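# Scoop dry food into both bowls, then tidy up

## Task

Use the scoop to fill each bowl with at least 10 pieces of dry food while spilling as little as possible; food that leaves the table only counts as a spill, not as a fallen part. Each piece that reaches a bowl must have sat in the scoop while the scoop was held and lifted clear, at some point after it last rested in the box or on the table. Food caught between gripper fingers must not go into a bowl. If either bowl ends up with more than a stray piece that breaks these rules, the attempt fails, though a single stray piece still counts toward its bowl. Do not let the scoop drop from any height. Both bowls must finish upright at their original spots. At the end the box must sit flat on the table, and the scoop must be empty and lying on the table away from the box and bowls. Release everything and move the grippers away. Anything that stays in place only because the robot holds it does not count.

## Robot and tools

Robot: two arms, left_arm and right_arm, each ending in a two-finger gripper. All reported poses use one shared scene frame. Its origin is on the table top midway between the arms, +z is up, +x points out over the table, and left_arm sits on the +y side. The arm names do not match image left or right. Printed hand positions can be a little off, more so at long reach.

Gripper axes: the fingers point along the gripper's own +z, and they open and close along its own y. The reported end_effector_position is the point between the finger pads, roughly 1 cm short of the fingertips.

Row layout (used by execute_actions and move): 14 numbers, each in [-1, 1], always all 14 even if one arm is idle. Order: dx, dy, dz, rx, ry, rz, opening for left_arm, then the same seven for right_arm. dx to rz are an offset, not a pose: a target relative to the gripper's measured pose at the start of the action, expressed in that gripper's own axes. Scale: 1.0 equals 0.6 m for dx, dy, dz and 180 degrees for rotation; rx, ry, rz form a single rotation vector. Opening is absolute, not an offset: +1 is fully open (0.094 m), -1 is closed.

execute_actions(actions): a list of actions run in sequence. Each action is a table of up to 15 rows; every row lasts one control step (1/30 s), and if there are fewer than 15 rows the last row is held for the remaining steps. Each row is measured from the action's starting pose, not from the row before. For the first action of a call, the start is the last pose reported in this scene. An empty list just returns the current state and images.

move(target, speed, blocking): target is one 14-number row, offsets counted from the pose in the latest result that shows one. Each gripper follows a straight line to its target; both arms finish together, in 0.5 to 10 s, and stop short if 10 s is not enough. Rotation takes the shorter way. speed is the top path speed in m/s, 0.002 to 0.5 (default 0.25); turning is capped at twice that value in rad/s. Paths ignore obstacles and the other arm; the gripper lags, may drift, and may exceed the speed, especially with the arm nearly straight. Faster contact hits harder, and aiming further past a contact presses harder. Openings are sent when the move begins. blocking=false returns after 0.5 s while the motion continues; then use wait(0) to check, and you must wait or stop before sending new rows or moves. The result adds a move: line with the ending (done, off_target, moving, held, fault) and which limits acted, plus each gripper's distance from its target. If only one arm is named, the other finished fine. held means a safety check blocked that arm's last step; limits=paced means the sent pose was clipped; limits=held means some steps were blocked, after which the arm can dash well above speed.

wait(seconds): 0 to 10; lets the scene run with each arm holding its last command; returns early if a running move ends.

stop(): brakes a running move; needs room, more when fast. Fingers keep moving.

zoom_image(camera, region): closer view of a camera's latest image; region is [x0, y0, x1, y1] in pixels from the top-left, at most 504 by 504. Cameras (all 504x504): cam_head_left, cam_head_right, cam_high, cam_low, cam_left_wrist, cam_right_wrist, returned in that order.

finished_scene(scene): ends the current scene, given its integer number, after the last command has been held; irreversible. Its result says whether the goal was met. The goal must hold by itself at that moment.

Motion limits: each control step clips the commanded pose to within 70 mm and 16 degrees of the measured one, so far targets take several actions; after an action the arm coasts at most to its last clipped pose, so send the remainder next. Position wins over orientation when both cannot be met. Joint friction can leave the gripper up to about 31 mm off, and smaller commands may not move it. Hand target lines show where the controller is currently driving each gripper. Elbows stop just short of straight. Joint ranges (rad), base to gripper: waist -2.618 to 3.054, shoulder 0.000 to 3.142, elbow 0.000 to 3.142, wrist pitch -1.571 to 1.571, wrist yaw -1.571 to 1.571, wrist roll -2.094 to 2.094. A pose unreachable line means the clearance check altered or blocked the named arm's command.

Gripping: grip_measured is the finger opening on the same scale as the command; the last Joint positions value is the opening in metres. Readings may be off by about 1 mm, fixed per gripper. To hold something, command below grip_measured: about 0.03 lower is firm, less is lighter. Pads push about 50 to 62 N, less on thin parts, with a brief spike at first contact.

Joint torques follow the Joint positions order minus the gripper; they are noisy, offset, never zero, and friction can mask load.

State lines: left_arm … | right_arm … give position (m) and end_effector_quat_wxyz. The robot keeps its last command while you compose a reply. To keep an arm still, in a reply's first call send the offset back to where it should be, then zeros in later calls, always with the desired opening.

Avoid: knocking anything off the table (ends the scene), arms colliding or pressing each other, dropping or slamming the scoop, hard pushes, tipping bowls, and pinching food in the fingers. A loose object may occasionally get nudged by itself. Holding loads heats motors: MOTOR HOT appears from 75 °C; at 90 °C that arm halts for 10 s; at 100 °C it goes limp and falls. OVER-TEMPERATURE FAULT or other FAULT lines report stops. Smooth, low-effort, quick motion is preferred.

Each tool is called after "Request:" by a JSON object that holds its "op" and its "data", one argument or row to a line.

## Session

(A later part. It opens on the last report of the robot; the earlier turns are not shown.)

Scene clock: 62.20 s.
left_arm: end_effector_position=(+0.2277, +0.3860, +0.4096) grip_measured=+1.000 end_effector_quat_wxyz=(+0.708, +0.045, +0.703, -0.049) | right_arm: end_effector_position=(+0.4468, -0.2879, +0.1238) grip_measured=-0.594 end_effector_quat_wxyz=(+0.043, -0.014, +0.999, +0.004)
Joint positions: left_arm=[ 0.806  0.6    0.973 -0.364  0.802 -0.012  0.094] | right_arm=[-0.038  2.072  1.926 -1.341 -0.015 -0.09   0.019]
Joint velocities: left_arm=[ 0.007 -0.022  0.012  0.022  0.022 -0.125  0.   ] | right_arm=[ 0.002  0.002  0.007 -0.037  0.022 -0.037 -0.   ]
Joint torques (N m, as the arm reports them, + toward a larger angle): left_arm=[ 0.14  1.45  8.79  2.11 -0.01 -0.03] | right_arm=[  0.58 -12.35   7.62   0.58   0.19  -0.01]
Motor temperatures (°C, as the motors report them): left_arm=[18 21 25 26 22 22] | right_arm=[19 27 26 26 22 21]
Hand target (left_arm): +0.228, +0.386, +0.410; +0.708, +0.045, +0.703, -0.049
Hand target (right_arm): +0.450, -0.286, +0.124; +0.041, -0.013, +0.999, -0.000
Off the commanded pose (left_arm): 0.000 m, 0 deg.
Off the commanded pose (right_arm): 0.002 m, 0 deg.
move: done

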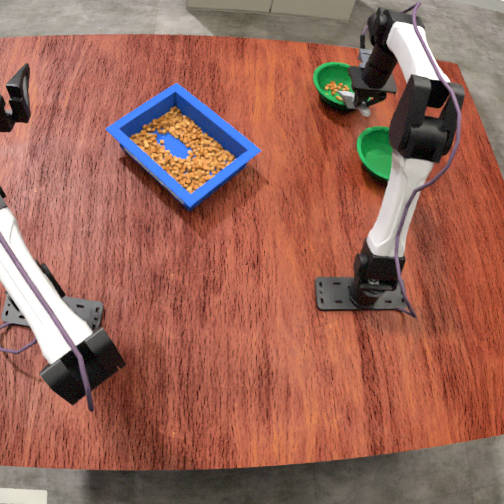

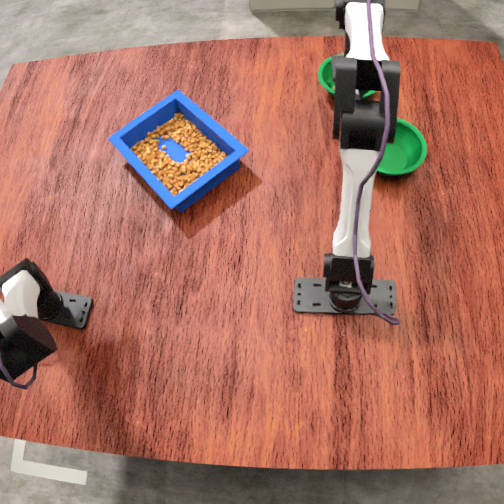

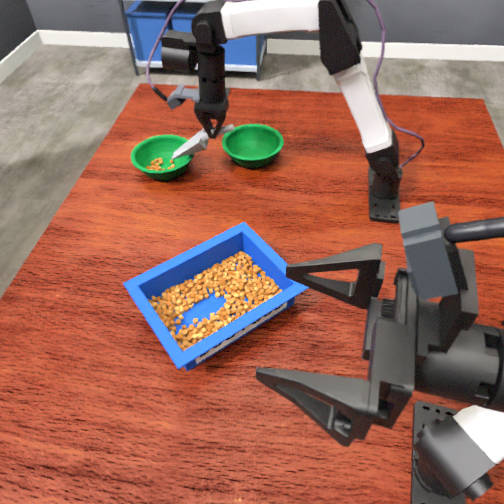

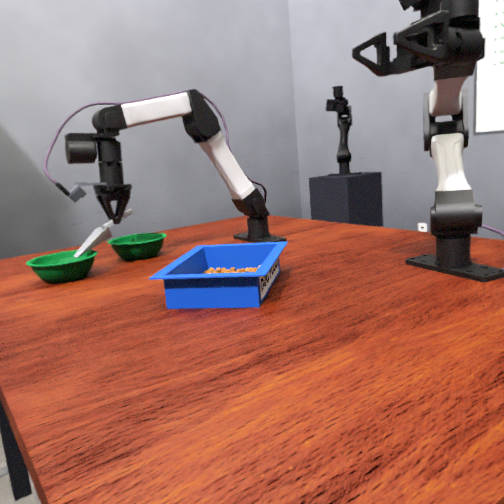

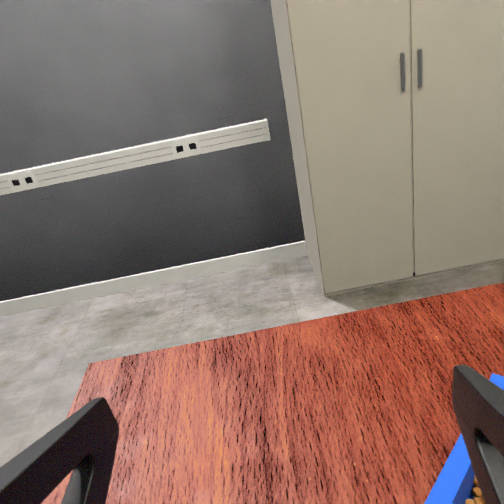

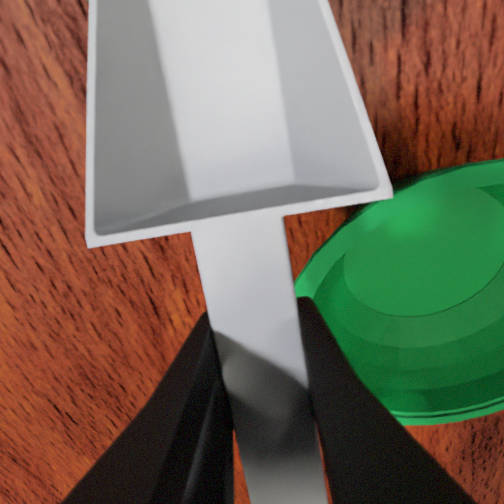

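Request:
{"op": "move", "data": {
  "target": [0,0,0,0,0,0,1,0.02,0,-0.085,0,-0.03,0,-0.66]
}}

Request:
{"op": "move", "data": {
  "target": [0,0,0,0,0,0,1,0.175,0.48,-0.045,-0.035,0,-0.25,-0.66],
  "speed": 0.3
}}

Request:
{"op": "move", "data": {
  "target": [0,0,0,0,0,0,1,0.01,0,0.09,0,0.04,0,-0.66],
  "speed": 0.15
}}

Scene clock: 69.53 s.
left_arm: end_effector_position=(+0.2277, +0.3860, +0.4094) grip_measured=+1.000 end_effector_quat_wxyz=(+0.707, +0.045, +0.704, -0.049) | right_arm: end_effector_position=(+0.4332, -0.2870, +0.1713) grip_measured=-0.594 end_effector_quat_wxyz=(+0.089, -0.014, +0.996, +0.001)
Joint positions: left_arm=[ 0.806  0.6    0.973 -0.365  0.802 -0.012  0.094] | right_arm=[-0.038  1.939  1.913 -1.367 -0.015 -0.09   0.019]
Joint velocities: left_arm=[-0.002  0.012 -0.007 -0.051  0.037 -0.022  0.   ] | right_arm=[ 0.007 -0.002  0.002 -0.007 -0.066  0.007 -0.   ]
Joint torques (N m, as the arm reports them, + toward a larger angle): left_arm=[0.24 1.55 8.79 2.11 0.   0.03] | right_arm=[ -0.71 -13.09   6.27   0.81  -0.04  -0.2 ]
Motor temperatures (°C, as the motors report them): left_arm=[18 21 25 26 22 22] | right_arm=[19 28 27 26 22 21]
Hand target (left_arm): +0.228, +0.386, +0.410; +0.708, +0.045, +0.703, -0.049
Hand target (right_arm): +0.431, -0.288, +0.174; +0.090, -0.014, +0.996, +0.005
Off the commanded pose (left_arm): 0.000 m, 0 deg.
Off the commanded pose (right_arm): 0.004 m, 0 deg.
move: done

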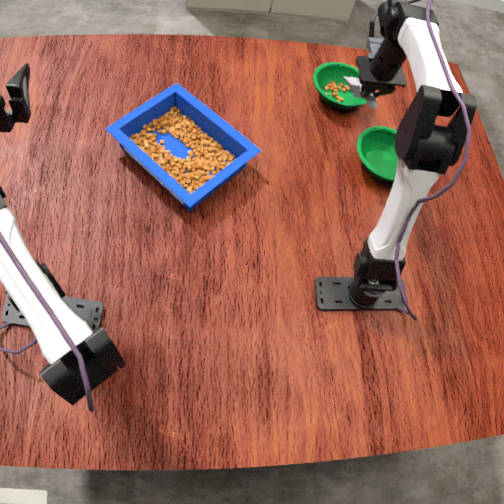

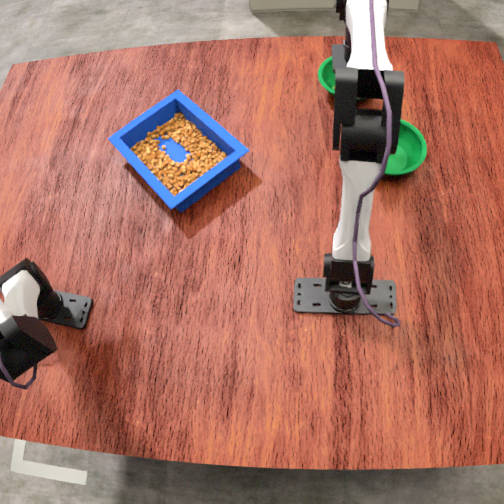

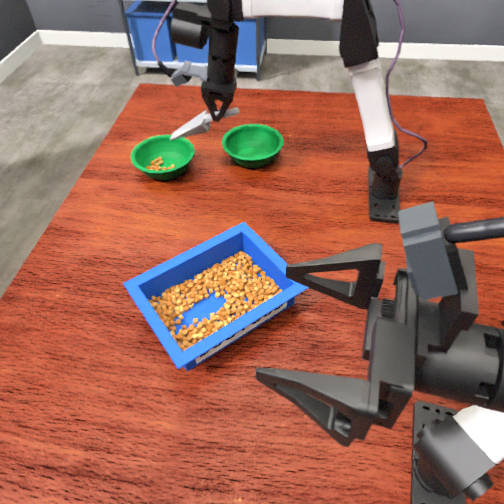

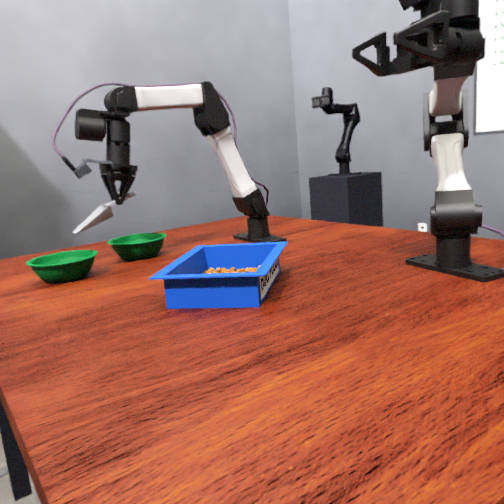

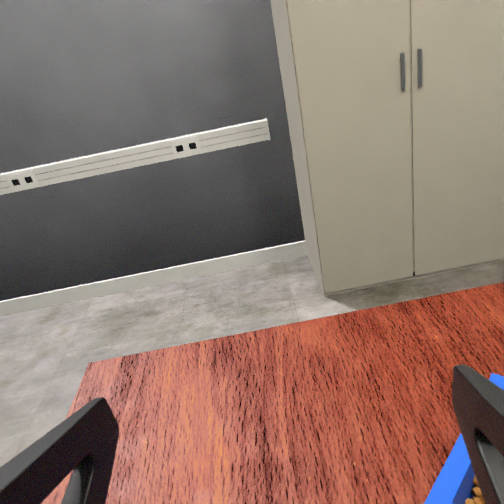

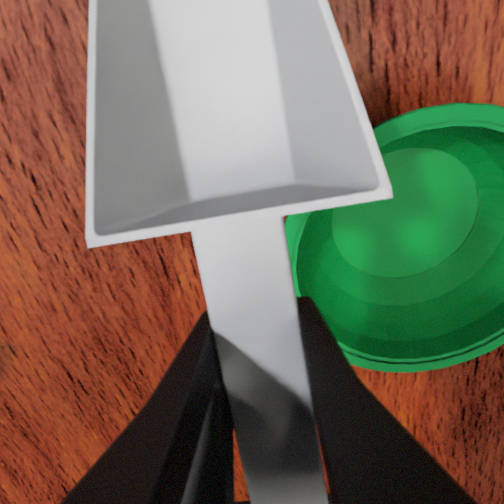

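Scene clock: 71.37 s.
left_arm: end_effector_position=(+0.2277, +0.3860, +0.4093) grip_measured=+1.000 end_effector_quat_wxyz=(+0.707, +0.045, +0.704, -0.050) | right_arm: end_effector_position=(+0.3109, -0.0029, +0.1743) grip_measured=-0.594 end_effector_quat_wxyz=(+0.074, -0.405, +0.911, +0.025)
Joint positions: left_arm=[ 0.806  0.6    0.973 -0.365  0.802 -0.012  0.094] | right_arm=[ 0.772  1.874  1.84  -1.38   0.    -0.089  0.019]
Joint velocities: left_arm=[ 0.002  0.002 -0.002 -0.022  0.066 -0.051  0.   ] | right_arm=[-0.012 -0.007  0.007 -0.037  0.022 -0.037  0.002]
Joint torques (N m, as the arm reports them, + toward a larger angle): left_arm=[ 0.26  1.41  8.71  2.07 -0.01  0.01] | right_arm=[ -0.27 -10.48   7.63   0.77   0.19  -0.01]
Motor temperatures (°C, as the motors report them): left_arm=[18 21 25 26 22 22] | right_arm=[19 29 27 26 22 21]
Hand target (left_arm): +0.228, +0.386, +0.409; +0.707, +0.045, +0.704, -0.049
Hand target (right_arm): +0.315, -0.003, +0.176; +0.077, -0.399, +0.914, +0.022
Off the commanded pose (left_arm): 0.000 m, 0 deg.
Off the commanded pose (right_arm): 0.008 m, 1 deg.
move: done

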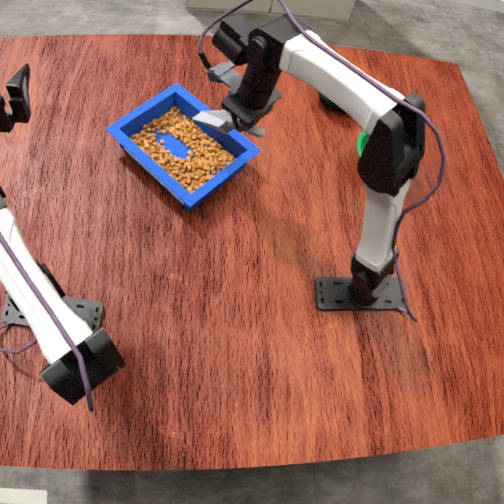

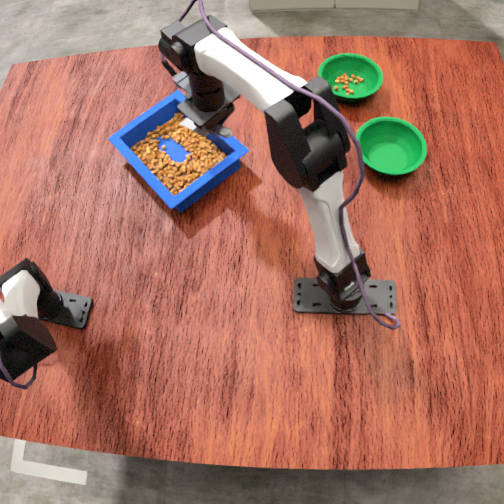

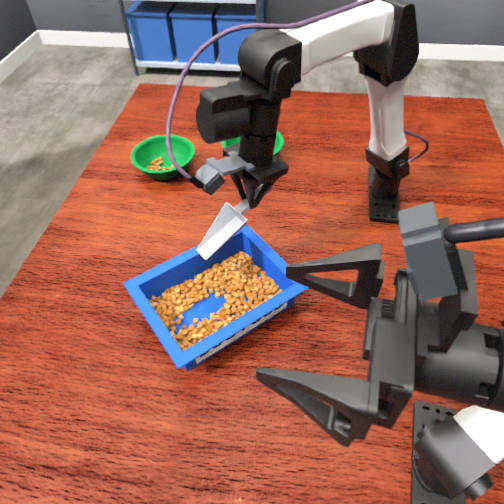

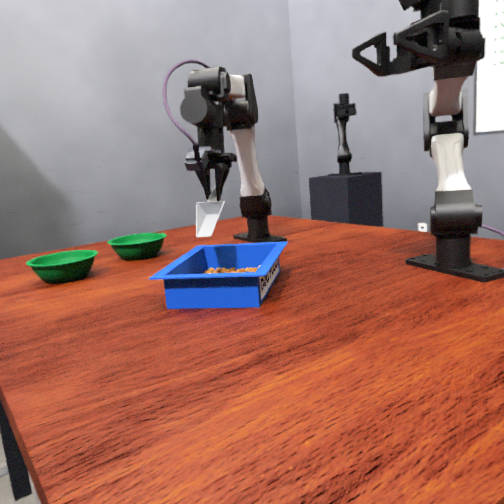

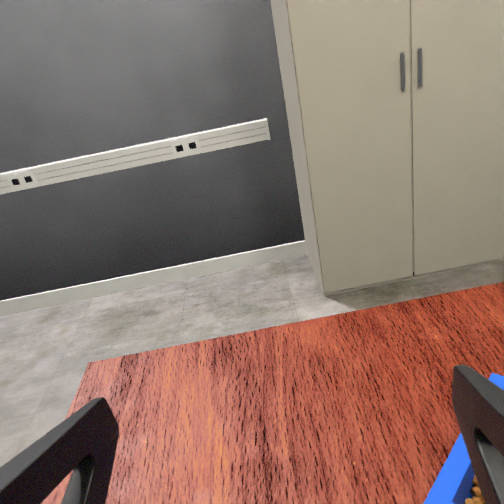

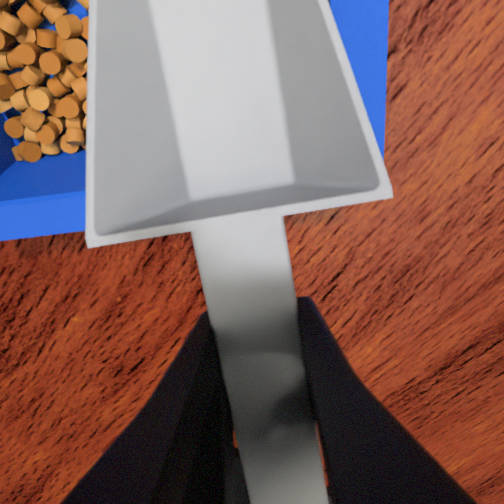

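Scene clock: 72.17 s.
left_arm: end_effector_position=(+0.2277, +0.3860, +0.4091) grip_measured=+1.000 end_effector_quat_wxyz=(+0.707, +0.044, +0.704, -0.050) | right_arm: end_effector_position=(+0.3104, -0.0038, +0.1221) grip_measured=-0.594 end_effector_quat_wxyz=(+0.011, -0.406, +0.914, +0.003)
Joint positions: left_arm=[ 0.806  0.6    0.973 -0.367  0.802 -0.012  0.094] | right_arm=[ 0.772  1.983  1.792 -1.357  0.002 -0.089  0.019]
Joint velocities: left_arm=[ 0.012  0.002 -0.007 -0.007  0.051 -0.022  0.   ] | right_arm=[ 0.002 -0.012 -0.007 -0.007 -0.007 -0.037  0.001]
Joint torques (N m, as the arm reports them, + toward a larger angle): left_arm=[ 0.03  1.33  8.75  2.1  -0.02  0.02] | right_arm=[  0.06 -12.48   5.83   0.7    0.21  -0.08]
Motor temperatures (°C, as the motors report them): left_arm=[18 21 25 26 22 22] | right_arm=[19 29 27 26 22 21]
Hand target (left_arm): +0.228, +0.386, +0.409; +0.707, +0.045, +0.704, -0.050
Hand target (right_arm): +0.313, -0.002, +0.120; +0.017, -0.405, +0.914, -0.000
Off the commanded pose (left_arm): 0.000 m, 0 deg.
Off the commanded pose (right_arm): 0.004 m, 1 deg.
move: done

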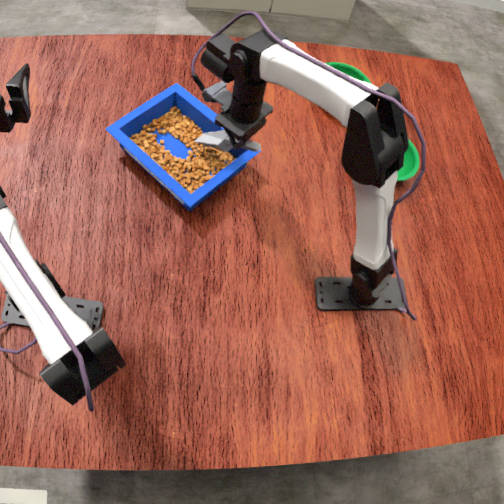

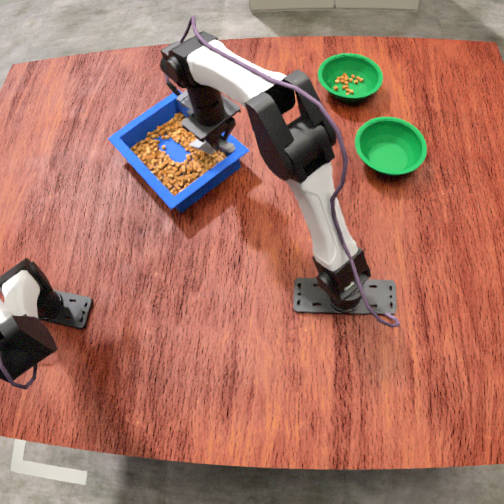

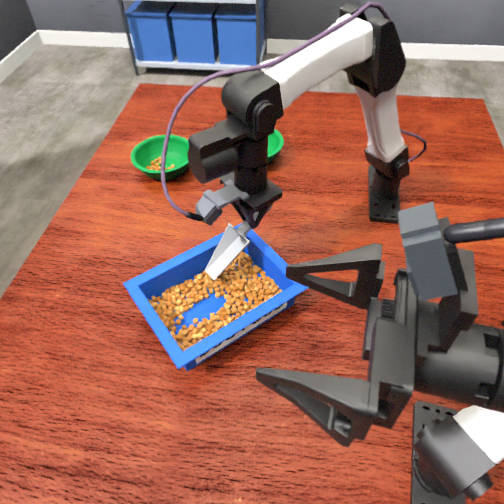

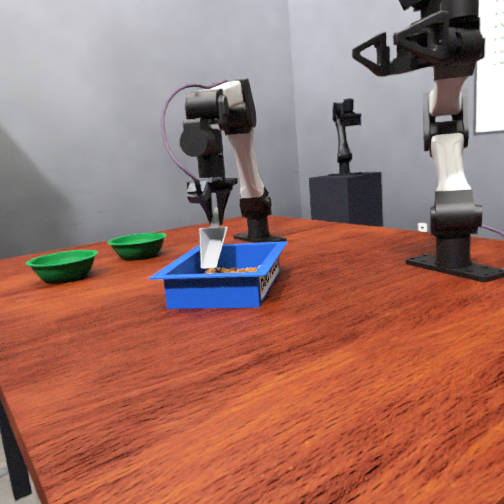

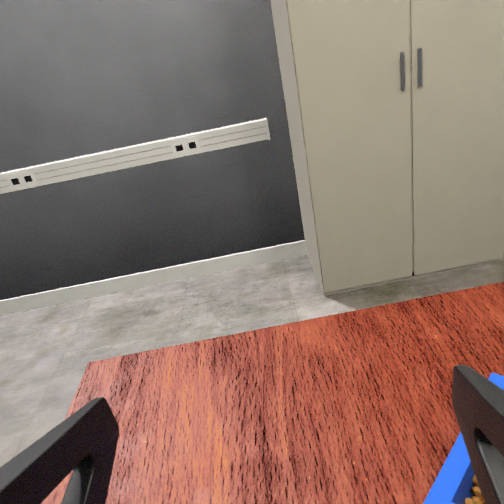

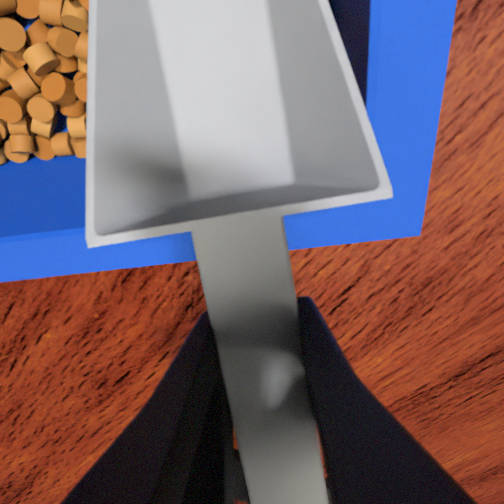

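Request:
{"op": "move", "data": {
  "target": [0,0,0,0,0,0,1,-0.045,0.01,0.077,0,0.01,0.03,-0.66],
  "speed": 0.05
}}

Request:
{"op": "move", "data": {
  "target": [0,0,0,0,0,0,1,-0.1,0,0.063,0,-0.085,0,-0.66],
  "speed": 0.06
}}

Request:
{"op": "zoom_image", "data": {
  "camera": "cam_high",
  "region": [100,170,340,380]
}}

Scene clock: 78.70 s.
left_arm: end_effector_position=(+0.2277, +0.3860, +0.4089) grip_measured=+1.000 end_effector_quat_wxyz=(+0.707, +0.044, +0.704, -0.050) | right_arm: end_effector_position=(+0.3230, +0.0149, +0.0847) grip_measured=-0.594 end_effector_quat_wxyz=(-0.001, -0.367, +0.930, -0.001)
Joint positions: left_arm=[ 0.806  0.6    0.973 -0.367  0.802 -0.012  0.094] | right_arm=[ 0.785  2.102  1.821 -1.291  0.002  0.009  0.019]
Joint velocities: left_arm=[ 0.002  0.007  0.002 -0.022  0.037  0.022  0.   ] | right_arm=[-0.012 -0.012 -0.002 -0.037 -0.007  0.022 -0.   ]
Joint torques (N m, as the arm reports them, + toward a larger angle): left_arm=[ 0.25  1.45  8.8   2.05 -0.03  0.  ] | right_arm=[  0.48 -11.02   7.03   0.56   0.11   0.02]
Motor temperatures (°C, as the motors report them): left_arm=[18 21 25 27 22 22] | right_arm=[19 29 27 25 22 21]
Hand target (left_arm): +0.228, +0.386, +0.409; +0.707, +0.044, +0.704, -0.050
Hand target (right_arm): +0.325, +0.020, +0.077; -0.003, -0.362, +0.932, -0.003
Off the commanded pose (left_arm): 0.000 m, 0 deg.
Off the commanded pose (right_arm): 0.010 m, 1 deg.
move: done

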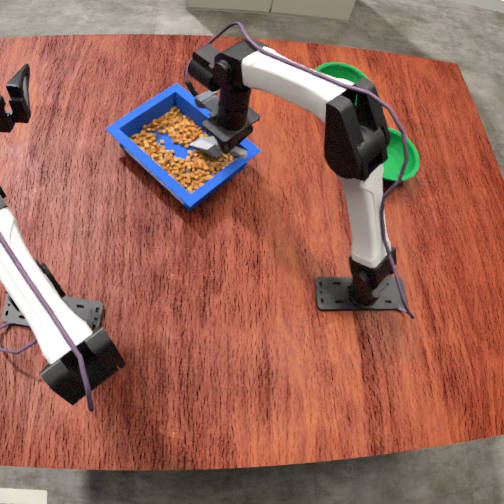

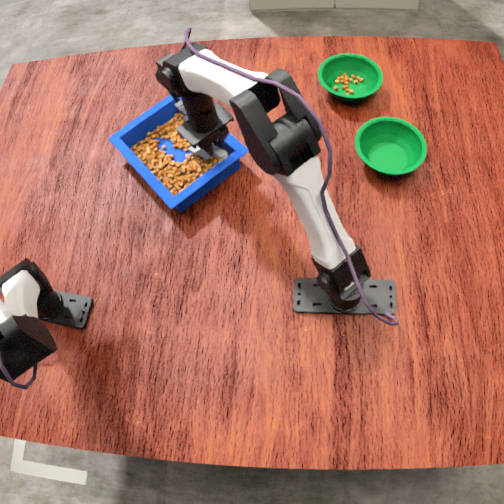

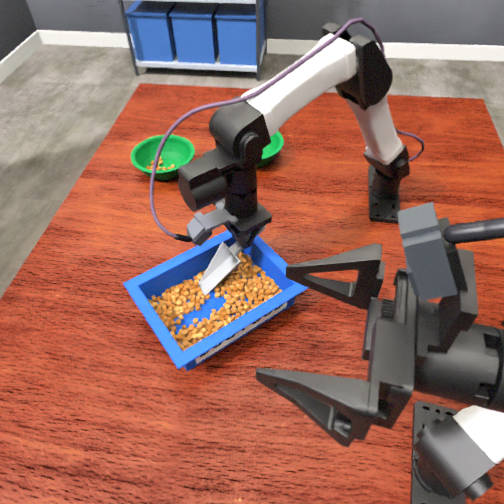

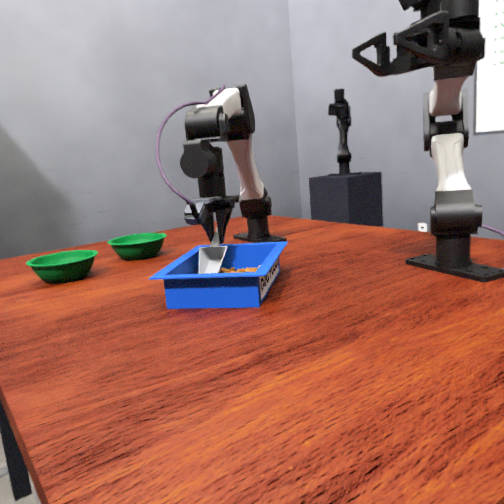

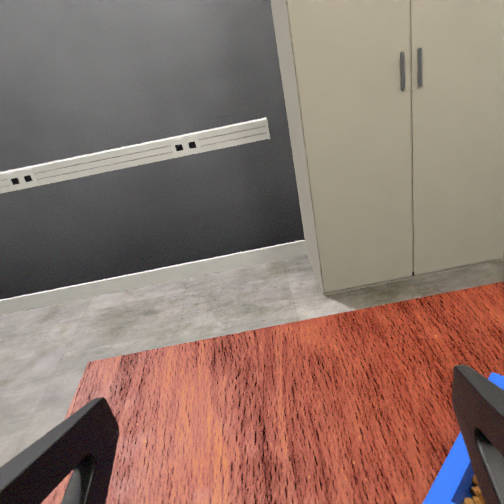

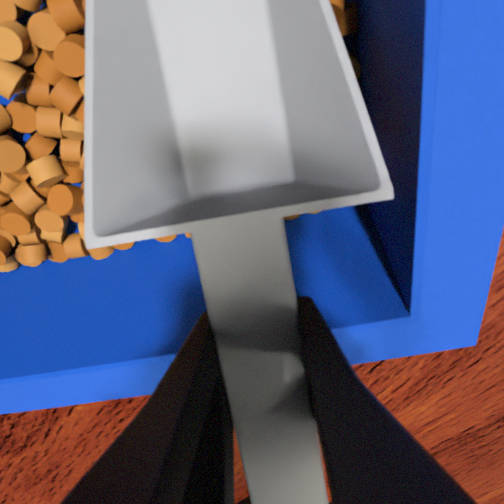

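Scene clock: 81.23 s.
left_arm: end_effector_position=(+0.2277, +0.3860, +0.4088) grip_measured=+1.000 end_effector_quat_wxyz=(+0.707, +0.044, +0.705, -0.050) | right_arm: end_effector_position=(+0.3686, +0.0581, +0.0534) grip_measured=-0.594 end_effector_quat_wxyz=(+0.128, -0.363, +0.922, +0.051)
Joint positions: left_arm=[ 0.806  0.6    0.973 -0.368  0.802 -0.012  0.094] | right_arm=[ 0.785  2.102  1.658 -0.849  0.002  0.009  0.019]
Joint velocities: left_arm=[ 0.017 -0.002 -0.017 -0.095 -0.051  0.037  0.   ] | right_arm=[ 0.007  0.002 -0.017 -0.007 -0.037  0.095 -0.   ]
Joint torques (N m, as the arm reports them, + toward a larger angle): left_arm=[ 0.27  1.17  8.75  2.1   0.   -0.03] | right_arm=[ -0.25 -14.19   5.22   1.14   0.1   -0.19]
Motor temperatures (°C, as the motors report them): left_arm=[18 21 25 27 22 22] | right_arm=[19 30 27 25 22 21]
Hand target (left_arm): +0.228, +0.386, +0.409; +0.707, +0.044, +0.704, -0.050
Hand target (right_arm): +0.366, +0.055, +0.047; +0.123, -0.365, +0.922, +0.048
Off the commanded pose (left_arm): 0.000 m, 0 deg.
Off the commanded pose (right_arm): 0.007 m, 1 deg.
move: done

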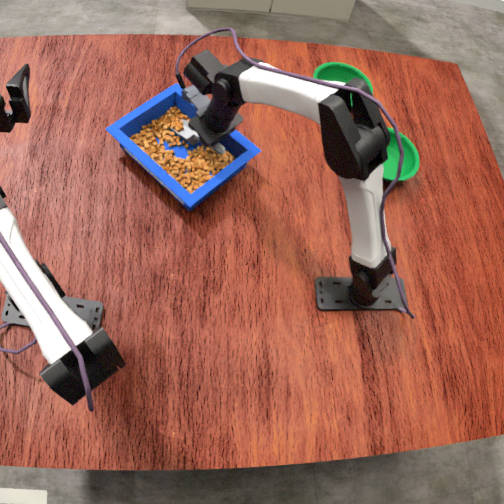

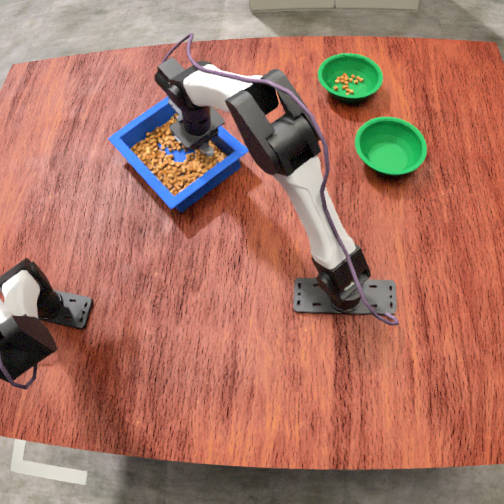

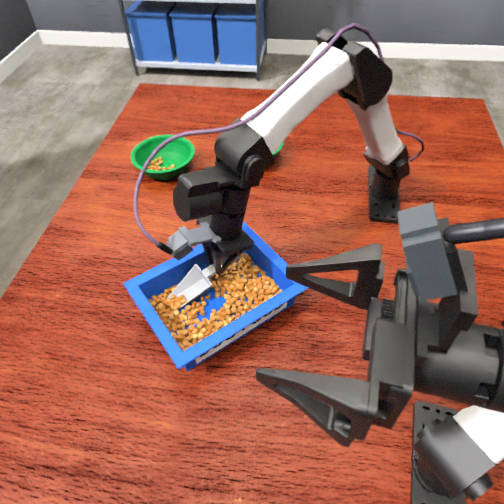

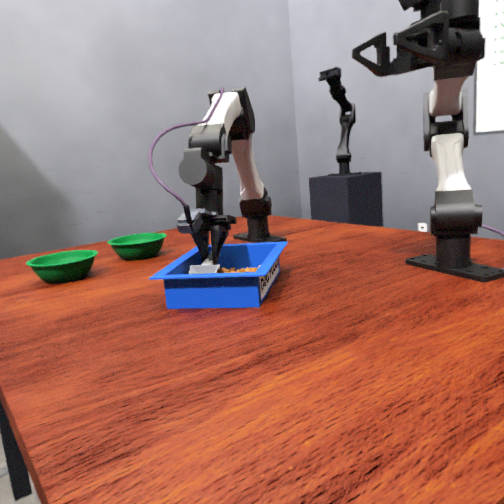

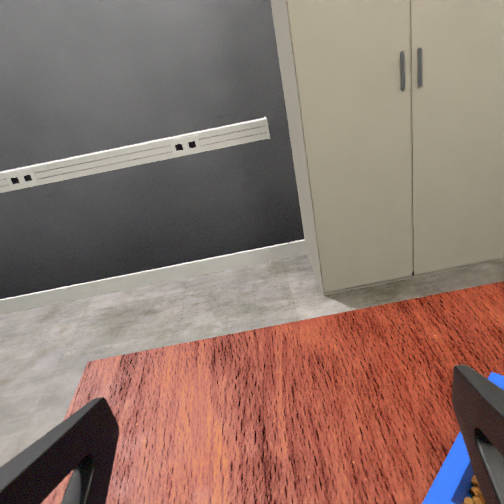

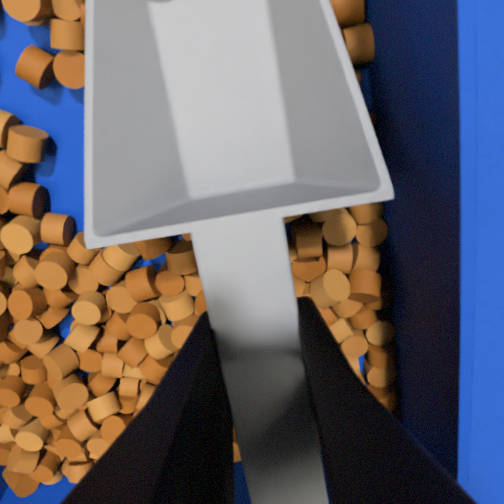

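Region (100, 170, 340, 380) of cam_high's 504x504 image, scaled by 2.100, with more detail than that image has; it fills the top 441 rows of this view, and the rest is white.

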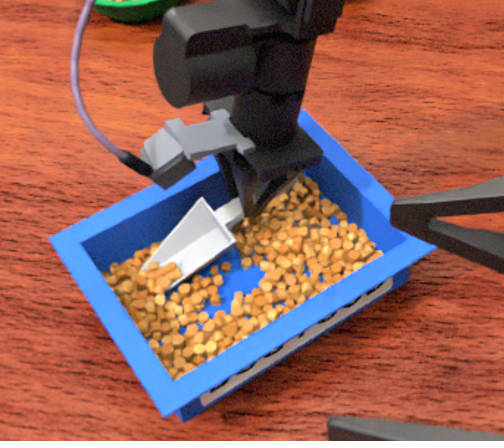

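Request:
{"op": "move", "data": {
  "target": [0,0,0,0,0,0,1,-0.025,0,0.035,0,-0.05,0,-0.66],
  "speed": 0.06
}}

Request:
{"op": "move", "data": {
  "target": [0,0,0,0,0,0,1,-0.005,0,-0.015,0,-0.1,0,-0.66],
  "speed": 0.12
}}

Request:
{"op": "move", "data": {
  "target": [0,0,0,0,0,0,1,-0.12,0,-0.145,0,-0.035,0,-0.66],
  "speed": 0.12
}}

Scene clock: 88.10 s.
left_arm: end_effector_position=(+0.2277, +0.3860, +0.4086) grip_measured=+1.000 end_effector_quat_wxyz=(+0.706, +0.044, +0.705, -0.050) | right_arm: end_effector_position=(+0.3835, +0.0723, +0.0358) grip_measured=-0.594 end_effector_quat_wxyz=(+0.195, -0.358, +0.910, +0.078)
Joint positions: left_arm=[ 0.806  0.6    0.973 -0.369  0.802 -0.012  0.094] | right_arm=[ 0.785  2.084  1.507 -0.57   0.002  0.009  0.019]
Joint velocities: left_arm=[ 0.017 -0.012 -0.002  0.022  0.007  0.022  0.   ] | right_arm=[ 0.002 -0.012  0.002 -0.007 -0.037  0.007  0.   ]
Joint torques (N m, as the arm reports them, + toward a larger angle): left_arm=[ 0.24  1.39  8.55  2.13 -0.01 -0.01] | right_arm=[ -0.16 -15.58   5.4    1.53   0.1   -0.16]
Motor temperatures (°C, as the motors report them): left_arm=[18 21 25 27 22 22] | right_arm=[19 31 27 26 22 21]
Hand target (left_arm): +0.228, +0.386, +0.409; +0.707, +0.044, +0.705, -0.050
Hand target (right_arm): +0.383, +0.072, +0.037; +0.200, -0.359, +0.908, +0.079
Off the commanded pose (left_arm): 0.000 m, 0 deg.
Off the commanded pose (right_arm): 0.002 m, 1 deg.
move: done

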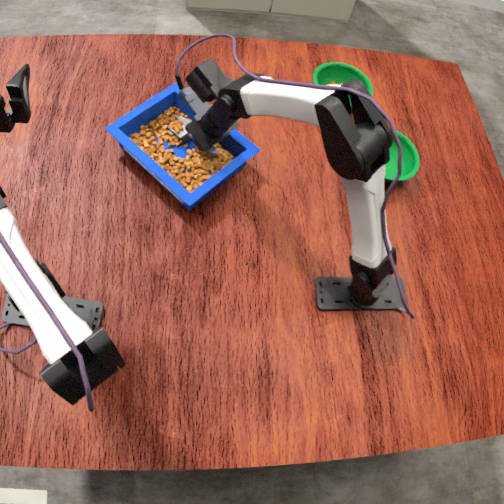

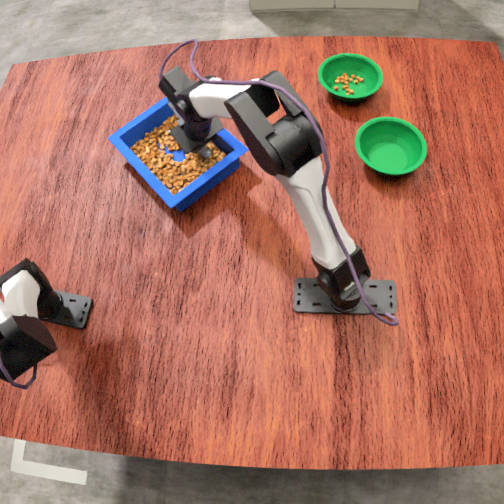

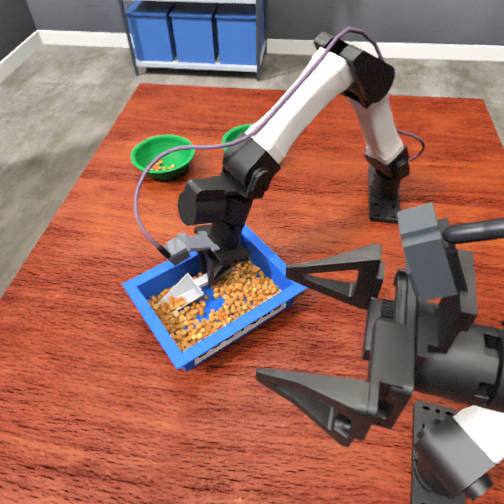

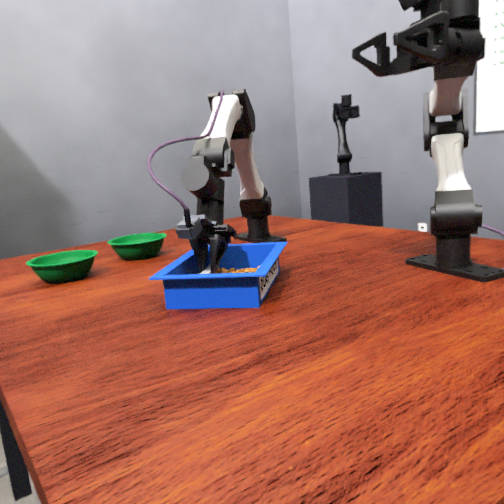

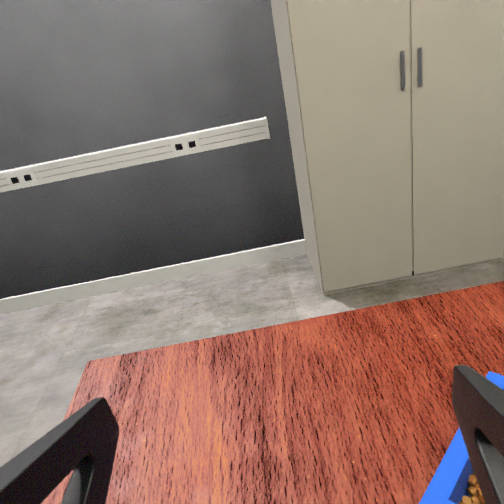

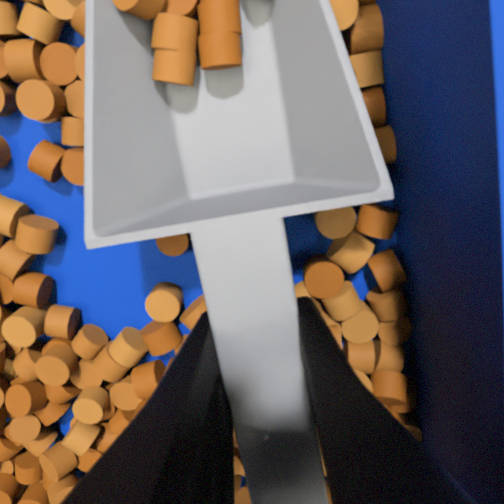

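Scene clock: 90.00 s.
left_arm: end_effector_position=(+0.2277, +0.3860, +0.4084) grip_measured=+1.000 end_effector_quat_wxyz=(+0.706, +0.044, +0.705, -0.051) | right_arm: end_effector_position=(+0.3793, +0.0684, +0.0348) grip_measured=-0.594 end_effector_quat_wxyz=(+0.316, -0.344, +0.875, +0.127)
Joint positions: left_arm=[ 0.806  0.6    0.973 -0.37   0.802 -0.012  0.094] | right_arm=[ 0.785  1.933  1.12  -0.064  0.002  0.009  0.019]
Joint velocities: left_arm=[ 0.007  0.012 -0.002 -0.007 -0.037  0.066  0.   ] | right_arm=[ 0.007 -0.022 -0.007  0.007 -0.051 -0.007  0.   ]
Joint torques (N m, as the arm reports them, + toward a larger angle): left_arm=[0.34 1.28 8.78 2.06 0.05 0.06] | right_arm=[ -0.07 -14.56   5.64   2.2    0.11  -0.17]
Motor temperatures (°C, as the motors report them): left_arm=[18 21 25 27 22 22] | right_arm=[19 31 26 26 22 21]
Hand target (left_arm): +0.228, +0.386, +0.409; +0.706, +0.044, +0.705, -0.050
Hand target (right_arm): +0.382, +0.071, +0.046; +0.335, -0.343, +0.867, +0.133
Off the commanded pose (left_arm): 0.000 m, 0 deg.
Off the commanded pose (right_arm): 0.011 m, 2 deg.
move: off_target (right_arm)

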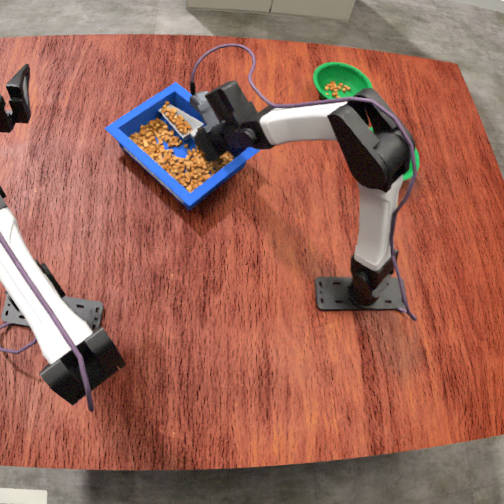

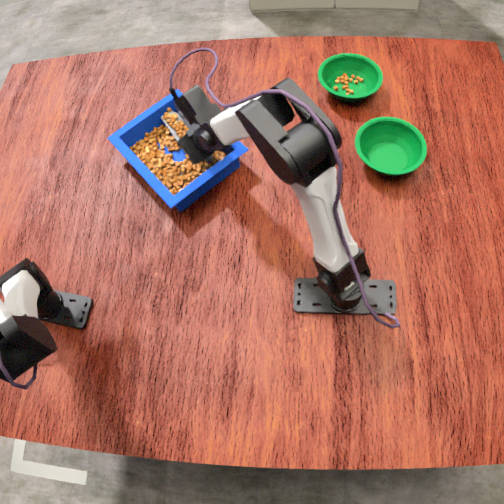

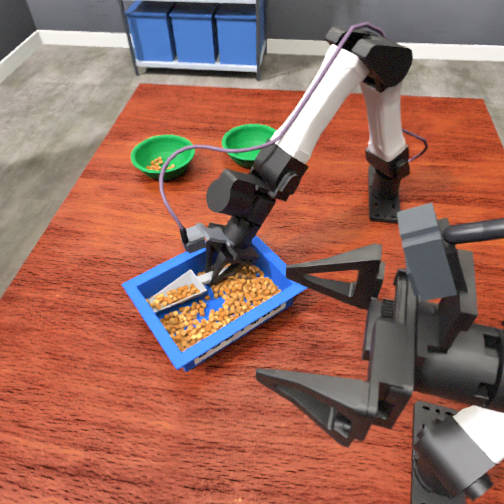

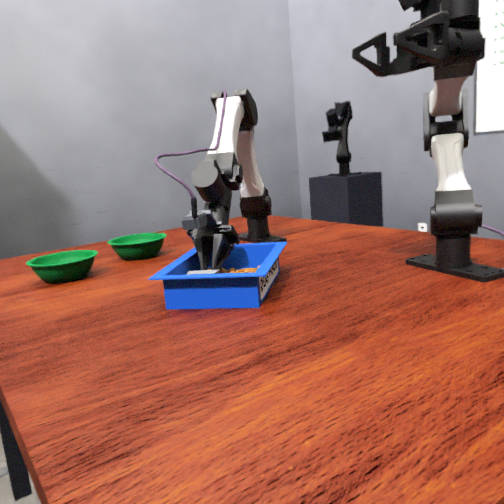

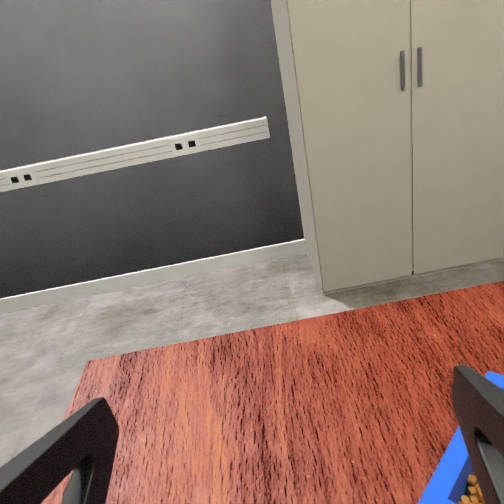

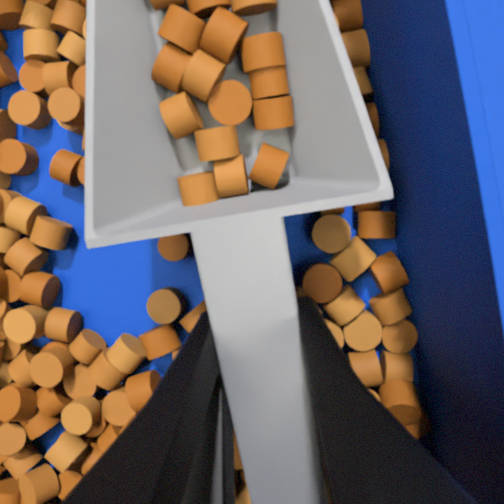

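Scene clock: 91.50 s.
left_arm: end_effector_position=(+0.2277, +0.3860, +0.4083) grip_measured=+1.000 end_effector_quat_wxyz=(+0.706, +0.043, +0.705, -0.051) | right_arm: end_effector_position=(+0.3763, +0.0655, +0.1304) grip_measured=-0.594 end_effector_quat_wxyz=(+0.345, -0.340, +0.864, +0.139)
Joint positions: left_arm=[ 0.806  0.6    0.973 -0.371  0.802 -0.012  0.094] | right_arm=[ 0.785  1.743  1.241 -0.306  0.002  0.009  0.019]
Joint velocities: left_arm=[-0.007 -0.007 -0.007 -0.022 -0.022 -0.037  0.   ] | right_arm=[ 0.002 -0.017 -0.012  0.037 -0.007 -0.022 -0.002]
Joint torques (N m, as the arm reports them, + toward a larger angle): left_arm=[ 0.05  1.31  8.84  2.1  -0.03  0.02] | right_arm=[  0.1  -13.14   8.28   2.06   0.12  -0.13]
Motor temperatures (°C, as the motors report them): left_arm=[18 21 26 27 22 22] | right_arm=[19 32 27 26 22 21]
Hand target (left_arm): +0.228, +0.386, +0.408; +0.706, +0.044, +0.705, -0.051
Hand target (right_arm): +0.379, +0.069, +0.147; +0.363, -0.337, +0.856, +0.145
Off the commanded pose (left_arm): 0.000 m, 0 deg.
Off the commanded pose (right_arm): 0.018 m, 2 deg.
move: off_target (right_arm)

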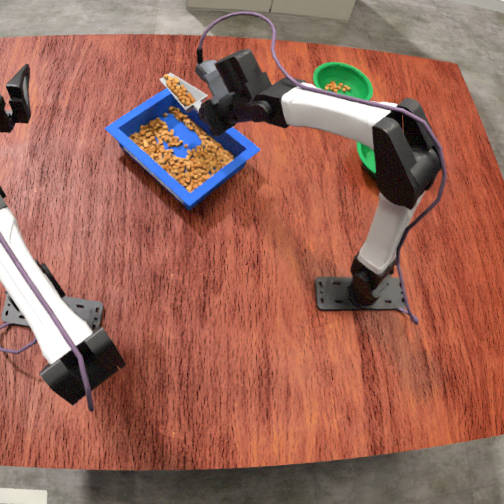

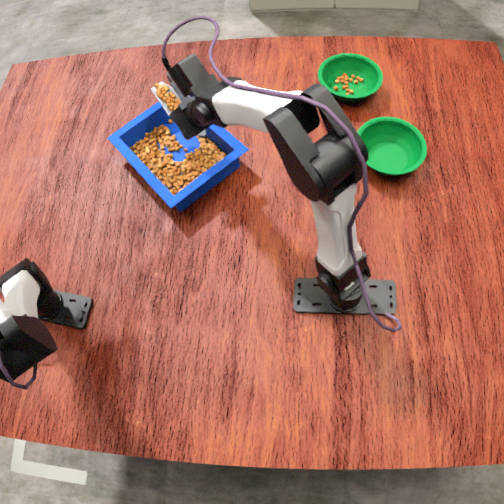

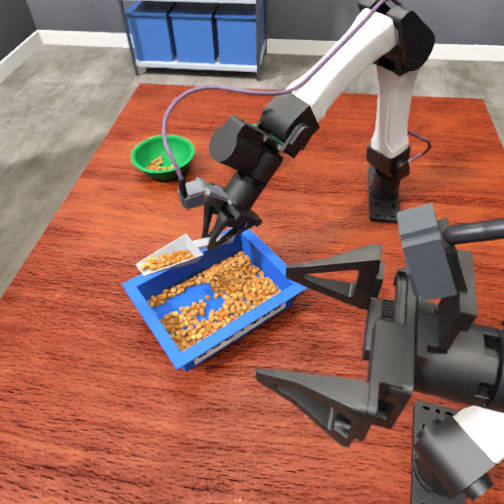

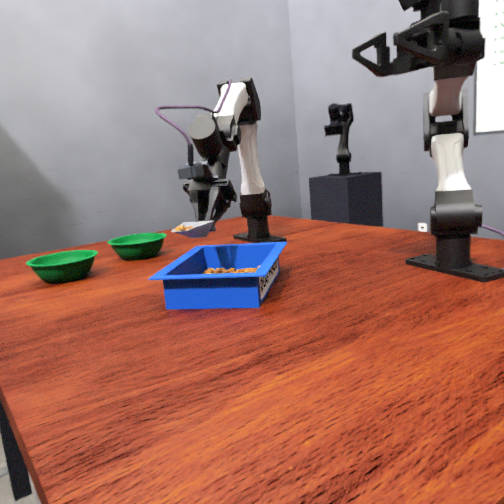

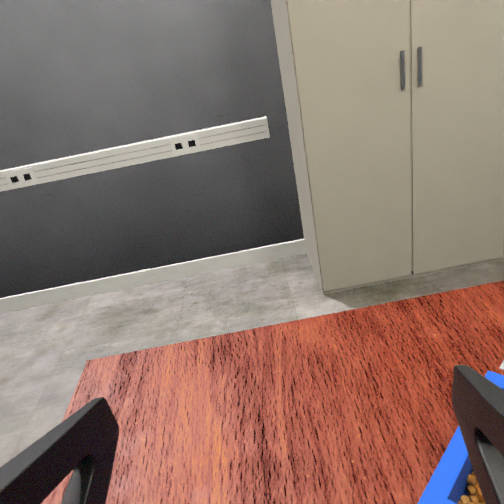

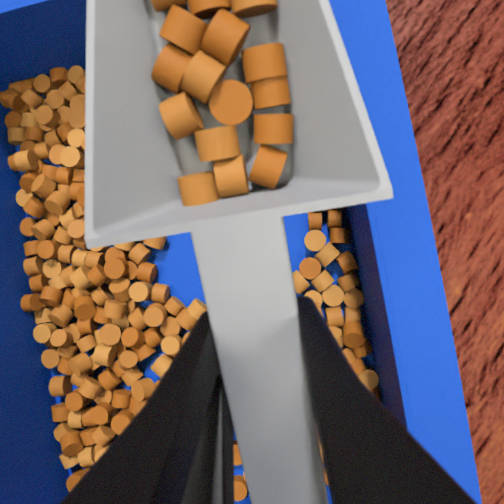

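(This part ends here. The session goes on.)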